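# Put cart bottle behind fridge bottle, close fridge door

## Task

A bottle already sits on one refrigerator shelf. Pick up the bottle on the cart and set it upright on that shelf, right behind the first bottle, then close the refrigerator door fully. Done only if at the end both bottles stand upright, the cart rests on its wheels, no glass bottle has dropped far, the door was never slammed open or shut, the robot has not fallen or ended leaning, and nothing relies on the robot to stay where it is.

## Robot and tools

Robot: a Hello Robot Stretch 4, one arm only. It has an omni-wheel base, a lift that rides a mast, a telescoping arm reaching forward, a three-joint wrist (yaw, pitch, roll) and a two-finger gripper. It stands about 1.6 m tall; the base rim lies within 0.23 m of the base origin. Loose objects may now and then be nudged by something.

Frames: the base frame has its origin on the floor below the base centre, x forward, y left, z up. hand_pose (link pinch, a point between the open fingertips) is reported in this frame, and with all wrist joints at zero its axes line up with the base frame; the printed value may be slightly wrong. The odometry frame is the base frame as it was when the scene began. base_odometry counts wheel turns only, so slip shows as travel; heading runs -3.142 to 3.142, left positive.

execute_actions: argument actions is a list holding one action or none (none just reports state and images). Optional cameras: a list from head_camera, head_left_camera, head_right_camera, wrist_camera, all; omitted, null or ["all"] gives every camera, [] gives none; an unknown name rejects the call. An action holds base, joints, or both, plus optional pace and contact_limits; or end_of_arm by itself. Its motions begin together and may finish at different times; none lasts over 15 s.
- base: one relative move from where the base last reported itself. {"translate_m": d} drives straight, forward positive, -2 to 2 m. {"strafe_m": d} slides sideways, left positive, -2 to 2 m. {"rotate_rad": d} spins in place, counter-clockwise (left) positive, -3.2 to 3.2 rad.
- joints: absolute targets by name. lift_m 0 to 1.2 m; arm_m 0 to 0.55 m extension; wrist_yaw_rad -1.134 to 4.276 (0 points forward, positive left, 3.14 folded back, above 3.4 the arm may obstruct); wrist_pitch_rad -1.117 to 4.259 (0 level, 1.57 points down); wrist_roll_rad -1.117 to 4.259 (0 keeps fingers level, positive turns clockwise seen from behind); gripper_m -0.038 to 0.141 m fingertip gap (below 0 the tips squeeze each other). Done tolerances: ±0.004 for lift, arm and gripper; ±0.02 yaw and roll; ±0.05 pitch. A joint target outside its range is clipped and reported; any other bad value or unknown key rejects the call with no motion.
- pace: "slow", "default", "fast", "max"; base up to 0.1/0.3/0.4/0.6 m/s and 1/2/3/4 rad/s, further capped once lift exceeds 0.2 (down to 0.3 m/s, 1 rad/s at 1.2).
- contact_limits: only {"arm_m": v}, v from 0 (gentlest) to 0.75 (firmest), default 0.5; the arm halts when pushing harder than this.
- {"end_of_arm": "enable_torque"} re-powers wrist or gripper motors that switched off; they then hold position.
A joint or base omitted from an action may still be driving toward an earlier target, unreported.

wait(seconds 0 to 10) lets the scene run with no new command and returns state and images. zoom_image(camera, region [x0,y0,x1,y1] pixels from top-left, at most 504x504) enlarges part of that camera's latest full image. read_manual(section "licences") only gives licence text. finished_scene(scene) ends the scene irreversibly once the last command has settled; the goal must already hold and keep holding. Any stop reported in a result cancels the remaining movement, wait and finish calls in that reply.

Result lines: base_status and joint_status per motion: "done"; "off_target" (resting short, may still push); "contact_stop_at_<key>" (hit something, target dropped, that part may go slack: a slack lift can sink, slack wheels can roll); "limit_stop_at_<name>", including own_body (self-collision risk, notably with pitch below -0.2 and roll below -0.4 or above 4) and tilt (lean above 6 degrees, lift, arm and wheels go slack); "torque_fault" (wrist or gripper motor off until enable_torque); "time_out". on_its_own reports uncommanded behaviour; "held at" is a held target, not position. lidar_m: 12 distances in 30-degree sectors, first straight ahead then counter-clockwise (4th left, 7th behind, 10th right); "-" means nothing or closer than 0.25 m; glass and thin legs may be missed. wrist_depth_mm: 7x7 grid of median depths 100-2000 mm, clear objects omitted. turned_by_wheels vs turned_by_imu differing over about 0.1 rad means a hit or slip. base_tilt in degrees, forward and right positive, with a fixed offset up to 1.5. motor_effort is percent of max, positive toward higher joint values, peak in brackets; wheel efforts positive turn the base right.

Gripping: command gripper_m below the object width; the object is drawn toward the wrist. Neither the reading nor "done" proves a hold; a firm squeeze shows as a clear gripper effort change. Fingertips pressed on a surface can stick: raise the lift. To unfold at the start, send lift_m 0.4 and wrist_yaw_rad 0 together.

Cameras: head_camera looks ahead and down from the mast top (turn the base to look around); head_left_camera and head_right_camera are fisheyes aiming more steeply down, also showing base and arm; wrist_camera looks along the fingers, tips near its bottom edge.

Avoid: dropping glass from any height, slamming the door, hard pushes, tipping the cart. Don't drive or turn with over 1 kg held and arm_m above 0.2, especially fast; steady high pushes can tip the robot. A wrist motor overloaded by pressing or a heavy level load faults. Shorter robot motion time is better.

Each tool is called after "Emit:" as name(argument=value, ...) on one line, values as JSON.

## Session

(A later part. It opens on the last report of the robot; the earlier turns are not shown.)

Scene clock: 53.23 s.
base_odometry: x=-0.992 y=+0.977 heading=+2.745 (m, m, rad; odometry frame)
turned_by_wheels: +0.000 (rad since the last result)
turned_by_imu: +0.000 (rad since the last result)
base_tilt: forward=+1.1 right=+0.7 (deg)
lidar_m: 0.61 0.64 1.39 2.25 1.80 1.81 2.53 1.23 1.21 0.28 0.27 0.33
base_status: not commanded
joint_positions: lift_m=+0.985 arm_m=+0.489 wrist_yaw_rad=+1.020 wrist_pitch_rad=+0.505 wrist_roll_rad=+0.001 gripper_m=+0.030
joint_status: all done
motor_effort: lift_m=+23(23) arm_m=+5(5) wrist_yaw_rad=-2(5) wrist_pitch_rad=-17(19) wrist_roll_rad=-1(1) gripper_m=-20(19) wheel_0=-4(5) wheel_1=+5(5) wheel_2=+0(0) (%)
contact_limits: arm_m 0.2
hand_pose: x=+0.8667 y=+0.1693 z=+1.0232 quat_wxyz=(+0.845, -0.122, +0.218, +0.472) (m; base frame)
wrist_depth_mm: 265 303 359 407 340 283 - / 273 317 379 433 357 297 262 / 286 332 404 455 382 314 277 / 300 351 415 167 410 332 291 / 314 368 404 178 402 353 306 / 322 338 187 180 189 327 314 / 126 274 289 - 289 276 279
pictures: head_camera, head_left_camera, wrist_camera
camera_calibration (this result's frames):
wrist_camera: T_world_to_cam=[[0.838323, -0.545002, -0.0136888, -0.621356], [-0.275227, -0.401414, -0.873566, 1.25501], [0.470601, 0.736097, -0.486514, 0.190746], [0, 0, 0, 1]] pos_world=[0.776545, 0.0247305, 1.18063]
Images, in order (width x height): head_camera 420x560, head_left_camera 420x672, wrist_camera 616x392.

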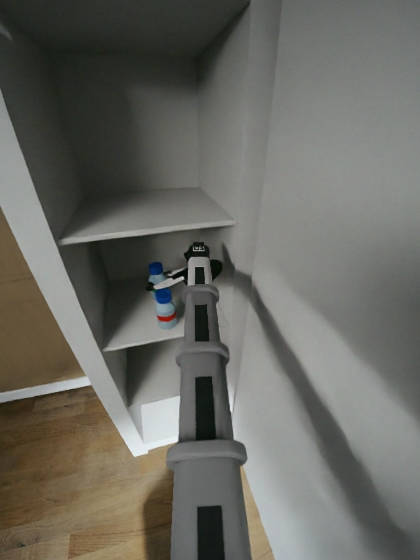

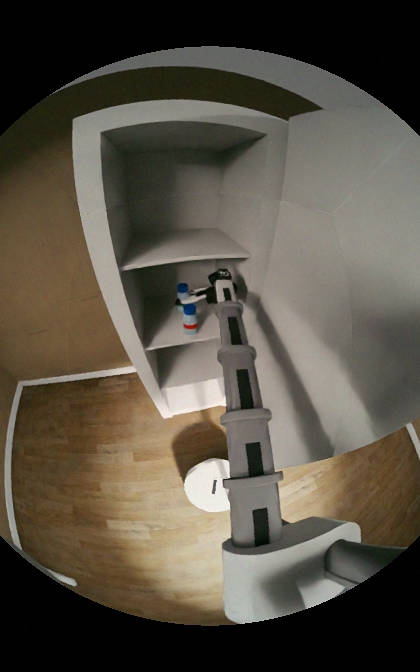

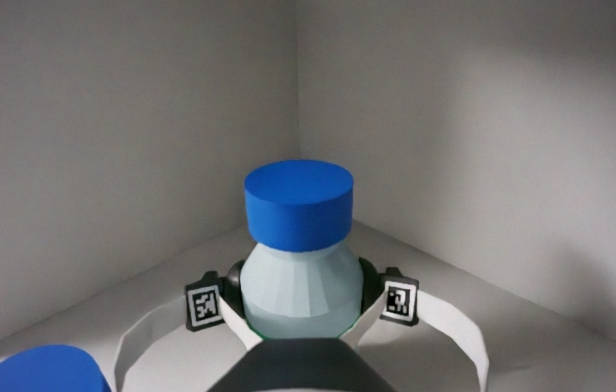

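Emit:
execute_actions(actions=[{"joints":{"arm_m":0.505},"pace":"slow","contact_limits":{"arm_m":0.2}}], cameras=[])

Emit:
execute_actions(actions=[{"joints":{"lift_m":0.955},"pace":"slow"}], cameras=["wrist_camera"])

Emit:
execute_actions(actions=[{"joints":{"gripper_m":0.085},"pace":"slow"}], cameras=["head_camera","wrist_camera"])

Scene clock: 54.87 s.
base_odometry: x=-0.992 y=+0.977 heading=+2.745 (m, m, rad; odometry frame)
turned_by_wheels: +0.000 (rad since the last result)
turned_by_imu: +0.000 (rad since the last result)
base_tilt: forward=+0.9 right=+0.6 (deg)
lidar_m: 0.61 0.60 1.40 2.23 1.81 1.79 2.53 1.22 1.20 0.26 0.27 0.34
base_status: not commanded
joint_positions: lift_m=+0.985 arm_m=+0.504 wrist_yaw_rad=+1.020 wrist_pitch_rad=+0.505 wrist_roll_rad=+0.001 gripper_m=+0.030
joint_status: all done
motor_effort: lift_m=+23(23) arm_m=+5(5) wrist_yaw_rad=+0(2) wrist_pitch_rad=-18(17) wrist_roll_rad=+0(1) gripper_m=-20(19) wheel_0=-4(4) wheel_1=+5(5) wheel_2=+0(0) (%)
contact_limits: arm_m 0.2
hand_pose: x=+0.8817 y=+0.1693 z=+1.0232 quat_wxyz=(+0.845, -0.122, +0.218, +0.472) (m; base frame)
wrist_depth_mm: 267 306 362 397 322 271 - / 276 319 384 424 342 283 250 / 289 336 407 445 366 300 264 / 303 355 415 167 392 317 277 / 317 375 413 179 392 336 293 / 324 336 187 180 189 325 303 / 289 281 289 - 287 274 281
pictures: none
No camera images: the call's "cameras" was empty. Leave "cameras" out to get every camera's image.

Scene clock: 55.93 s.
base_odometry: x=-0.992 y=+0.977 heading=+2.745 (m, m, rad; odometry frame)
turned_by_wheels: +0.000 (rad since the last result)
turned_by_imu: +0.000 (rad since the last result)
base_tilt: forward=+1.0 right=+0.6 (deg)
lidar_m: 0.63 0.64 1.43 2.23 1.83 1.77 2.54 1.22 1.23 0.29 0.27 0.34
base_status: not commanded
joint_positions: lift_m=+0.955 arm_m=+0.504 wrist_yaw_rad=+1.020 wrist_pitch_rad=+0.505 wrist_roll_rad=+0.001 gripper_m=+0.030
joint_status: all done
motor_effort: lift_m=+16(24) arm_m=+5(5) wrist_yaw_rad=-1(2) wrist_pitch_rad=-17(18) wrist_roll_rad=-1(1) gripper_m=-20(20) wheel_0=-4(4) wheel_1=+5(5) wheel_2=+0(0) (%)
hand_pose: x=+0.8817 y=+0.1693 z=+0.9937 quat_wxyz=(+0.845, -0.122, +0.218, +0.472) (m; base frame)
wrist_depth_mm: 267 304 364 397 322 271 - / 276 320 382 424 342 283 249 / 290 336 407 445 366 301 264 / 303 355 415 167 392 319 278 / 317 351 366 179 362 327 293 / 297 298 187 181 189 290 285 / 256 248 255 - 255 243 -
pictures: wrist_camera
camera_calibration (this result's frames):
wrist_camera: T_world_to_cam=[[0.838323, -0.545002, -0.0136888, -0.634332], [-0.275227, -0.401413, -0.873566, 1.23345], [0.470601, 0.736098, -0.486514, 0.169379], [0, 0, 0, 1]] pos_world=[0.791543, 0.0247305, 1.15122]
Images, in order (width x height): wrist_camera 616x392.

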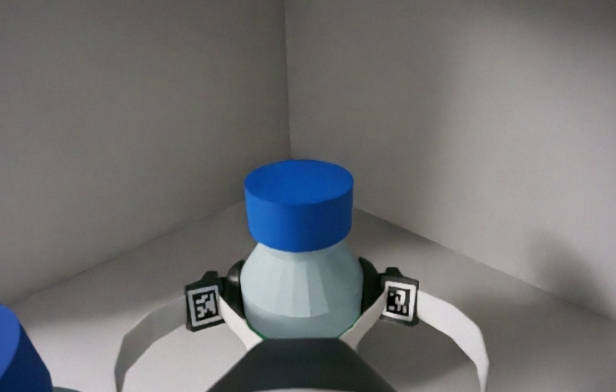

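Scene clock: 58.20 s.
base_odometry: x=-0.992 y=+0.977 heading=+2.745 (m, m, rad; odometry frame)
turned_by_wheels: +0.000 (rad since the last result)
turned_by_imu: +0.000 (rad since the last result)
base_tilt: forward=+1.1 right=+0.5 (deg)
lidar_m: 0.61 0.64 1.43 2.24 1.81 1.80 2.53 1.23 1.20 0.28 0.25 0.34
base_status: not commanded
joint_positions: lift_m=+0.955 arm_m=+0.504 wrist_yaw_rad=+1.020 wrist_pitch_rad=+0.502 wrist_roll_rad=+0.001 gripper_m=+0.085
joint_status: all done
motor_effort: lift_m=+16(16) arm_m=+5(5) wrist_yaw_rad=+0(0) wrist_pitch_rad=-5(19) wrist_roll_rad=-1(0) gripper_m=-3(17) wheel_0=-4(4) wheel_1=+5(5) wheel_2=+0(0) (%)
hand_pose: x=+0.8820 y=+0.1697 z=+0.9947 quat_wxyz=(+0.846, -0.121, +0.217, +0.473) (m; base frame)
wrist_depth_mm: 267 306 362 397 324 271 - / 276 319 382 424 343 283 249 / 289 336 410 442 364 298 263 / 301 355 418 176 389 317 277 / 315 357 373 188 368 332 291 / 300 301 196 189 204 294 290 / 257 251 263 - 258 246 -
pictures: head_camera, wrist_camera
camera_calibration (this result's frames):
wrist_camera: T_world_to_cam=[[0.838278, -0.545068, -0.0137849, -0.634194], [-0.273556, -0.398571, -0.87539, 1.23439], [0.471653, 0.737592, -0.48322, 0.164935], [0, 0, 0, 1]] pos_world=[0.791513, 0.0246576, 1.15153]
Images, in order (width x height): head_camera 420x560, wrist_camera 616x392.

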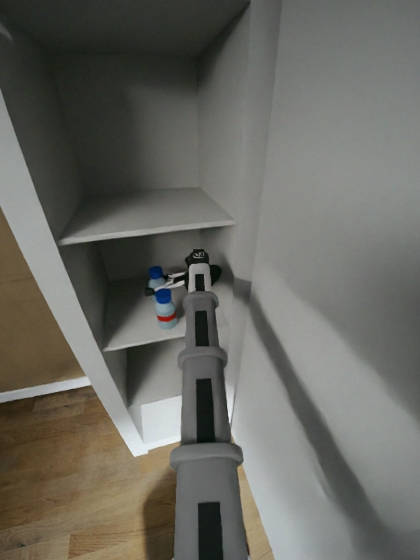

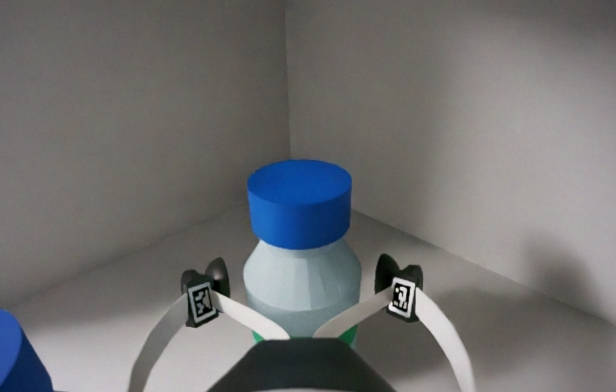

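Emit:
execute_actions(actions=[{"joints":{"lift_m":0.995,"wrist_pitch_rad":0.2},"pace":"slow"}], cameras=["wrist_camera"])

Emit:
execute_actions(actions=[{"joints":{"arm_m":0.0},"base":{"translate_m":-0.45}}])

Scene clock: 59.90 s.
base_odometry: x=-0.992 y=+0.977 heading=+2.745 (m, m, rad; odometry frame)
turned_by_wheels: +0.000 (rad since the last result)
turned_by_imu: +0.000 (rad since the last result)
base_tilt: forward=+1.0 right=+0.6 (deg)
lidar_m: 0.61 0.63 1.42 2.24 1.82 1.80 2.52 1.22 1.22 0.28 0.26 0.34
base_status: not commanded
joint_positions: lift_m=+0.995 arm_m=+0.504 wrist_yaw_rad=+1.020 wrist_pitch_rad=+0.203 wrist_roll_rad=+0.001 gripper_m=+0.085
joint_status: all done
motor_effort: lift_m=+22(23) arm_m=+5(5) wrist_yaw_rad=-2(1) wrist_pitch_rad=-11(10) wrist_roll_rad=-1(1) gripper_m=-1(2) wheel_0=-4(5) wheel_1=+5(5) wheel_2=+0(0) (%)
hand_pose: x=+0.8975 y=+0.1950 z=+1.1148 quat_wxyz=(+0.868, -0.049, +0.089, +0.486) (m; base frame)
wrist_depth_mm: 278 310 355 373 327 279 - / 281 324 387 430 345 287 253 / 286 330 399 442 355 296 259 / 291 336 404 455 366 301 265 / 296 343 410 466 364 307 271 / 300 342 198 473 213 310 274 / 306 334 418 - 392 307 279
pictures: wrist_camera
camera_calibration (this result's frames):
wrist_camera: T_world_to_cam=[[0.841037, -0.540582, -0.0206617, -0.627457], [-0.1274, -0.1608, -0.97873, 1.29153], [0.525762, 0.825781, -0.204109, -0.17988], [0, 0, 0, 1]] pos_world=[0.78683, 0.0170284, 1.21438]
Images, in order (width x height): wrist_camera 616x392.

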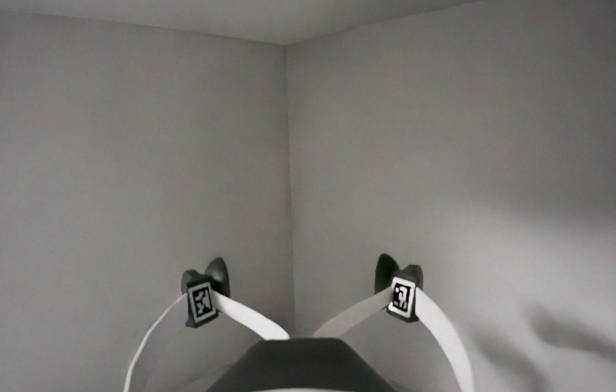

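Scene clock: 62.90 s.
base_odometry: x=-0.577 y=+0.803 heading=+2.744 (m, m, rad; odometry frame)
turned_by_wheels: +0.000 (rad since the last result)
turned_by_imu: +0.000 (rad since the last result)
base_tilt: forward=+1.0 right=+0.6 (deg)
lidar_m: 0.84 1.07 1.96 2.13 1.46 1.69 2.11 0.91 0.92 2.56 2.58 0.59
base_status: done
joint_positions: lift_m=+0.995 arm_m=+0.002 wrist_yaw_rad=+1.020 wrist_pitch_rad=+0.202 wrist_roll_rad=+0.001 gripper_m=+0.085
joint_status: all done
joint sent to its limit — the command would take arm_m past its lower limit, so that joint was sent only as far as its limit.
motor_effort: lift_m=+22(22) arm_m=-4(4) wrist_yaw_rad=-2(2) wrist_pitch_rad=-9(10) wrist_roll_rad=-1(1) gripper_m=-1(1) wheel_0=-2(9) wheel_1=-3(11) wheel_2=+2(9) (%)
hand_pose: x=+0.3953 y=+0.1951 z=+1.1150 quat_wxyz=(+0.868, -0.049, +0.088, +0.486) (m; base frame)
wrist_depth_mm: 1708 1983 - 1808 1464 1229 647 / 1756 - - 1863 1499 1255 654 / 1756 - - 1921 1537 1281 683 / 1808 - - - 1576 1308 715 / 1808 - - - 1537 1336 723 / 1808 - 198 - 213 1366 891 / 1808 1808 1983 - 1708 788 960
pictures: head_camera, head_left_camera, head_right_camera, wrist_camera
camera_calibration (this result's frames):
wrist_camera: T_world_to_cam=[[0.841191, -0.540342, -0.0206686, -0.205098], [-0.127181, -0.160552, -0.978799, 1.22764], [0.525568, 0.825986, -0.203777, 0.0838142], [0, 0, 0, 1]] pos_world=[0.284609, 0.0170475, 1.21445]
Images, in order (width x height): head_camera 420x560, head_left_camera 420x672, head_right_camera 420x672, wrist_camera 616x392.

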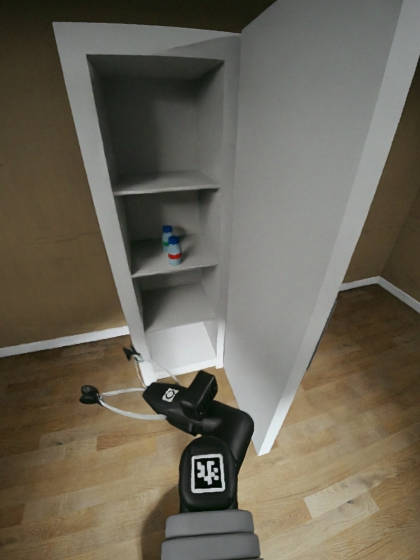

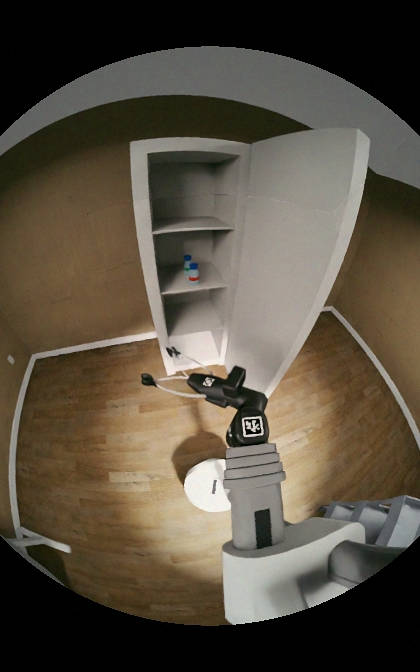

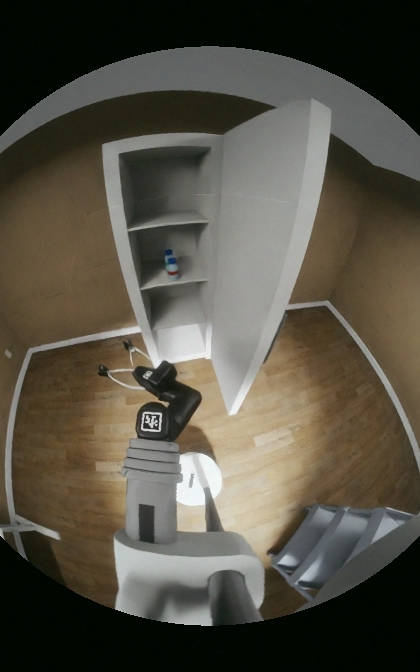

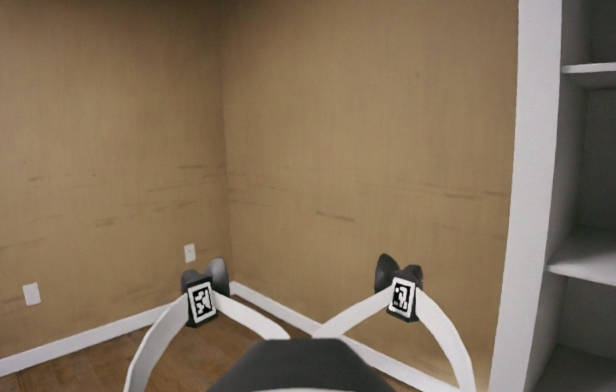

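Emit:
execute_actions(actions=[{"joints":{"lift_m":0.35,"wrist_pitch_rad":0,"gripper_m":0.0,"wrist_yaw_rad":1.2},"base":{"strafe_m":-0.83},"pace":"fast"}], cameras=[])

Emit:
execute_actions(actions=[{"joints":{"wrist_yaw_rad":0},"base":{"translate_m":0.41},"pace":"fast"}], cameras=[])

Emit:
execute_actions(actions=[{"base":{"rotate_rad":1.12},"pace":"slow"}], cameras=["head_camera","head_left_camera"])

Scene clock: 67.80 s.
base_odometry: x=-0.256 y=+1.568 heading=+2.744 (m, m, rad; odometry frame)
turned_by_wheels: +0.000 (rad since the last result)
turned_by_imu: +0.000 (rad since the last result)
base_tilt: forward=+1.0 right=+0.6 (deg)
lidar_m: 1.80 0.71 0.75 2.94 2.23 0.72 0.35 0.40 2.00 1.75 1.76 2.07
base_status: done
joint_positions: lift_m=+0.350 arm_m=+0.002 wrist_yaw_rad=+1.200 wrist_pitch_rad=+0.003 wrist_roll_rad=+0.001 gripper_m=+0.000
joint_status: all done
motor_effort: lift_m=+16(18) arm_m=-4(4) wrist_yaw_rad=-2(2) wrist_pitch_rad=-10(13) wrist_roll_rad=-1(1) gripper_m=-5(5) wheel_0=-1(12) wheel_1=-3(11) wheel_2=+0(4) (%)
hand_pose: x=+0.3589 y=+0.2372 z=+0.5277 quat_wxyz=(+0.825, +0.000, +0.001, +0.565) (m; base frame)
wrist_depth_mm: - - - - 539 707 1008 / - - - - 549 699 976 / - - - - 549 691 960 / - - - - 544 683 946 / - - - - 544 676 904 / 1921 1983 187 202 512 683 946 / 1336 1255 1255 - 525 683 960
pictures: none
No camera images: the call's "cameras" was empty. Leave "cameras" out to get every camera's image.

Scene clock: 70.10 s.
base_odometry: x=-0.634 y=+1.727 heading=+2.744 (m, m, rad; odometry frame)
turned_by_wheels: +0.000 (rad since the last result)
turned_by_imu: -0.001 (rad since the last result)
base_tilt: forward=+1.0 right=+0.5 (deg)
lidar_m: 1.38 0.83 0.45 0.49 2.44 2.63 0.76 0.92 1.90 1.64 1.67 1.62
base_status: done
joint_positions: lift_m=+0.350 arm_m=+0.002 wrist_yaw_rad=+0.000 wrist_pitch_rad=+0.003 wrist_roll_rad=+0.001 gripper_m=+0.000
joint_status: all done
motor_effort: lift_m=+16(16) arm_m=-4(4) wrist_yaw_rad=-2(5) wrist_pitch_rad=-10(10) wrist_roll_rad=-1(1) gripper_m=-6(6) wheel_0=+2(8) wheel_1=+3(10) wheel_2=+0(15) (%)
hand_pose: x=+0.4613 y=-0.0874 z=+0.5277 quat_wxyz=(+1.000, +0.001, +0.001, +0.000) (m; base frame)
wrist_depth_mm: 1078 1138 1182 1255 1336 1430 1499 / 1078 1118 1182 1255 1308 1430 1464 / 1078 1118 1182 1255 1336 1397 1499 / 1060 1118 1182 1281 1336 1366 1499 / 1060 1138 1160 1229 1308 1397 1499 / 1060 1118 187 202 1281 1397 1464 / 1078 1078 1138 - 1205 1255 1205
pictures: none
No camera images: the call's "cameras" was empty. Leave "cameras" out to get every camera's image.

Scene clock: 72.50 s.
base_odometry: x=-0.634 y=+1.727 heading=-2.420 (m, m, rad; odometry frame)
turned_by_wheels: +1.119 (rad since the last result)
turned_by_imu: +1.114 (rad since the last result)
base_tilt: forward=+1.1 right=+0.5 (deg)
lidar_m: 0.44 3.05 2.44 1.12 0.75 1.05 1.81 1.65 1.65 1.55 1.41 0.74
base_status: done
joint_positions: lift_m=+0.350 arm_m=+0.002 wrist_yaw_rad=+0.000 wrist_pitch_rad=+0.003 wrist_roll_rad=+0.001 gripper_m=+0.000
joint_status: not commanded
motor_effort: lift_m=+16(16) arm_m=-4(4) wrist_yaw_rad=-2(3) wrist_pitch_rad=-10(9) wrist_roll_rad=-1(1) gripper_m=-5(4) wheel_0=-4(4) wheel_1=-7(9) wheel_2=-5(10) (%)
hand_pose: x=+0.4613 y=-0.0874 z=+0.5277 quat_wxyz=(+1.000, +0.001, +0.001, +0.000) (m; base frame)
wrist_depth_mm: - 282 330 394 496 732 976 / - 282 329 394 492 723 976 / - 282 330 394 484 707 960 / - 282 329 392 480 707 960 / - 281 327 379 477 699 960 / 1618 279 186 202 449 707 960 / 1229 265 315 - 462 699 946
pictures: head_camera, head_left_camera
Images, in order (width x height): head_camera 420x560, head_left_camera 420x672.

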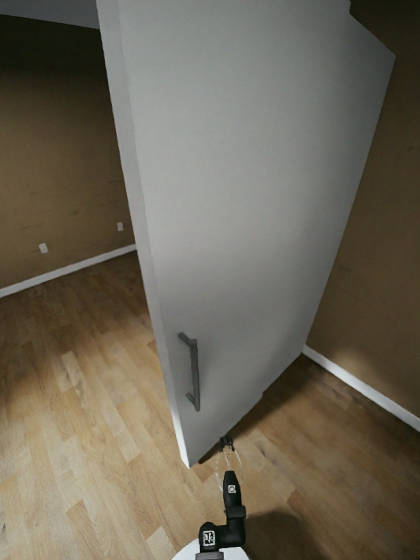

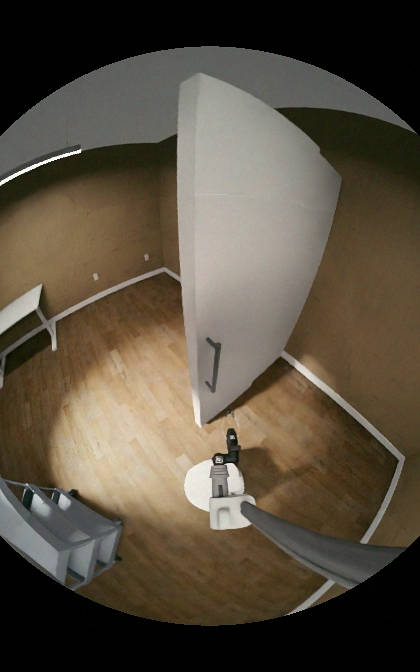

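Emit:
execute_actions(actions=[{"base":{"translate_m":0.68},"pace":"slow"}], cameras=["head_camera","head_left_camera"])

Scene clock: 80.93 s.
base_odometry: x=-1.144 y=+1.278 heading=-2.420 (m, m, rad; odometry frame)
turned_by_wheels: +0.000 (rad since the last result)
turned_by_imu: -0.002 (rad since the last result)
base_tilt: forward=+1.0 right=+0.6 (deg)
lidar_m: 0.46 2.49 2.10 2.20 1.43 1.28 2.41 2.18 1.70 1.10 0.34 0.34
base_status: done
joint_positions: lift_m=+0.350 arm_m=+0.001 wrist_yaw_rad=+0.000 wrist_pitch_rad=+0.003 wrist_roll_rad=+0.001 gripper_m=+0.000
joint_status: not commanded
motor_effort: lift_m=+16(16) arm_m=-1(4) wrist_yaw_rad=+0(23) wrist_pitch_rad=-10(10) wrist_roll_rad=-1(1) gripper_m=-5(5) wheel_0=+4(8) wheel_1=+5(6) wheel_2=-5(12) (%)
hand_pose: x=+0.4608 y=-0.0875 z=+0.5277 quat_wxyz=(+1.000, +0.001, +0.001, +0.000) (m; base frame)
wrist_depth_mm: 1921 - 389 267 204 163 - / 1921 - 387 270 205 164 - / 1921 - 389 270 207 166 - / 1921 - 389 271 208 166 146 / 1863 - 392 260 208 166 148 / 1863 1921 187 202 188 166 - / 1308 1255 387 - 207 160 -
pictures: head_camera, head_left_camera
Images, in order (width x height): head_camera 420x560, head_left_camera 420x672.

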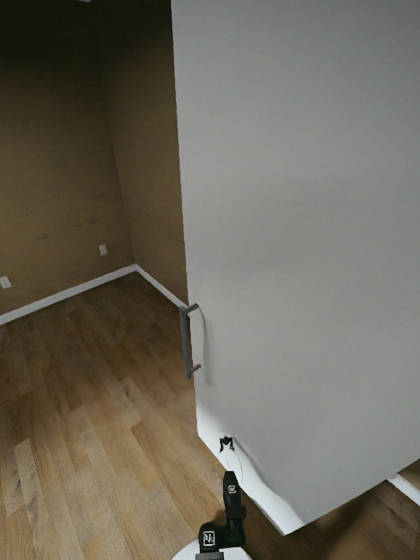

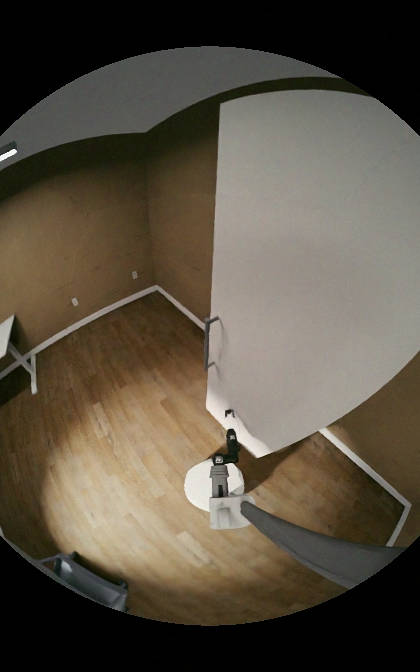

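Emit:
execute_actions(actions=[{"joints":{"arm_m":0.04},"pace":"slow","contact_limits":{"arm_m":0.15}}], cameras=[])

Emit:
execute_actions(actions=[{"joints":{"arm_m":0.0},"base":{"translate_m":-0.05}}], cameras=[])

Scene clock: 82.93 s.
base_odometry: x=-1.144 y=+1.278 heading=-2.419 (m, m, rad; odometry frame)
turned_by_wheels: +0.000 (rad since the last result)
turned_by_imu: +0.000 (rad since the last result)
base_tilt: forward=+1.0 right=+0.6 (deg)
lidar_m: 0.47 2.52 2.10 2.18 1.42 1.24 2.41 2.19 1.72 1.10 0.34 0.33
base_status: not commanded
joint_positions: lift_m=+0.350 arm_m=+0.038 wrist_yaw_rad=+0.007 wrist_pitch_rad=+0.002 wrist_roll_rad=+0.001 gripper_m=+0.000
joint_status: all done
on_its_own: wrist_yaw_rad is at rest, and its effort (-22) is outside its rest range (-13 to +13)
motor_effort: lift_m=+16(16) arm_m=+10(13) wrist_yaw_rad=-22(22) wrist_pitch_rad=-10(9) wrist_roll_rad=-1(1) gripper_m=-7(6) wheel_0=+5(5) wheel_1=+5(5) wheel_2=-5(5) (%)
contact_limits: arm_m 0.15
hand_pose: x=+0.4982 y=-0.0854 z=+0.5278 quat_wxyz=(+1.000, +0.001, +0.001, +0.004) (m; base frame)
wrist_depth_mm: 1921 - 351 238 180 144 - / 1921 - 349 239 181 145 - / 1863 - 349 240 182 146 - / 1921 - 351 241 183 146 - / 1863 - 353 231 183 147 - / 1808 1921 185 190 171 146 - / 1308 1160 377 - 177 141 -
pictures: none
No camera images: the call's "cameras" was empty. Leave "cameras" out to get every camera's image.

Scene clock: 84.10 s.
base_odometry: x=-1.107 y=+1.311 heading=-2.420 (m, m, rad; odometry frame)
turned_by_wheels: +0.000 (rad since the last result)
turned_by_imu: -0.001 (rad since the last result)
base_tilt: forward=+0.9 right=+0.6 (deg)
lidar_m: 0.47 2.55 2.12 2.25 1.34 1.21 2.37 2.15 1.73 1.13 0.36 0.40
base_status: done
joint_positions: lift_m=+0.350 arm_m=+0.002 wrist_yaw_rad=+0.000 wrist_pitch_rad=+0.003 wrist_roll_rad=+0.001 gripper_m=+0.000
joint_status: all done
joint sent to its limit — the command would take arm_m past its lower limit, so that joint was sent only as far as its limit.
motor_effort: lift_m=+16(16) arm_m=-4(9) wrist_yaw_rad=-2(38) wrist_pitch_rad=-11(9) wrist_roll_rad=-1(1) gripper_m=-5(6) wheel_0=-3(6) wheel_1=-4(11) wheel_2=+1(13) (%)
hand_pose: x=+0.4614 y=-0.0874 z=+0.5277 quat_wxyz=(+1.000, +0.001, +0.001, +0.000) (m; base frame)
wrist_depth_mm: - - 430 317 242 193 - / 1983 - 459 319 243 195 171 / 1921 - 459 319 244 196 172 / 1921 - 462 320 246 196 173 / 1983 - 462 306 245 197 173 / 1863 1983 187 202 222 196 172 / 1308 1229 459 - 245 190 -
pictures: none
No camera images: the call's "cameras" was empty. Leave "cameras" out to get every camera's image.

Emit:
finished_scene(scene=1)

The scene is finished: the task was done.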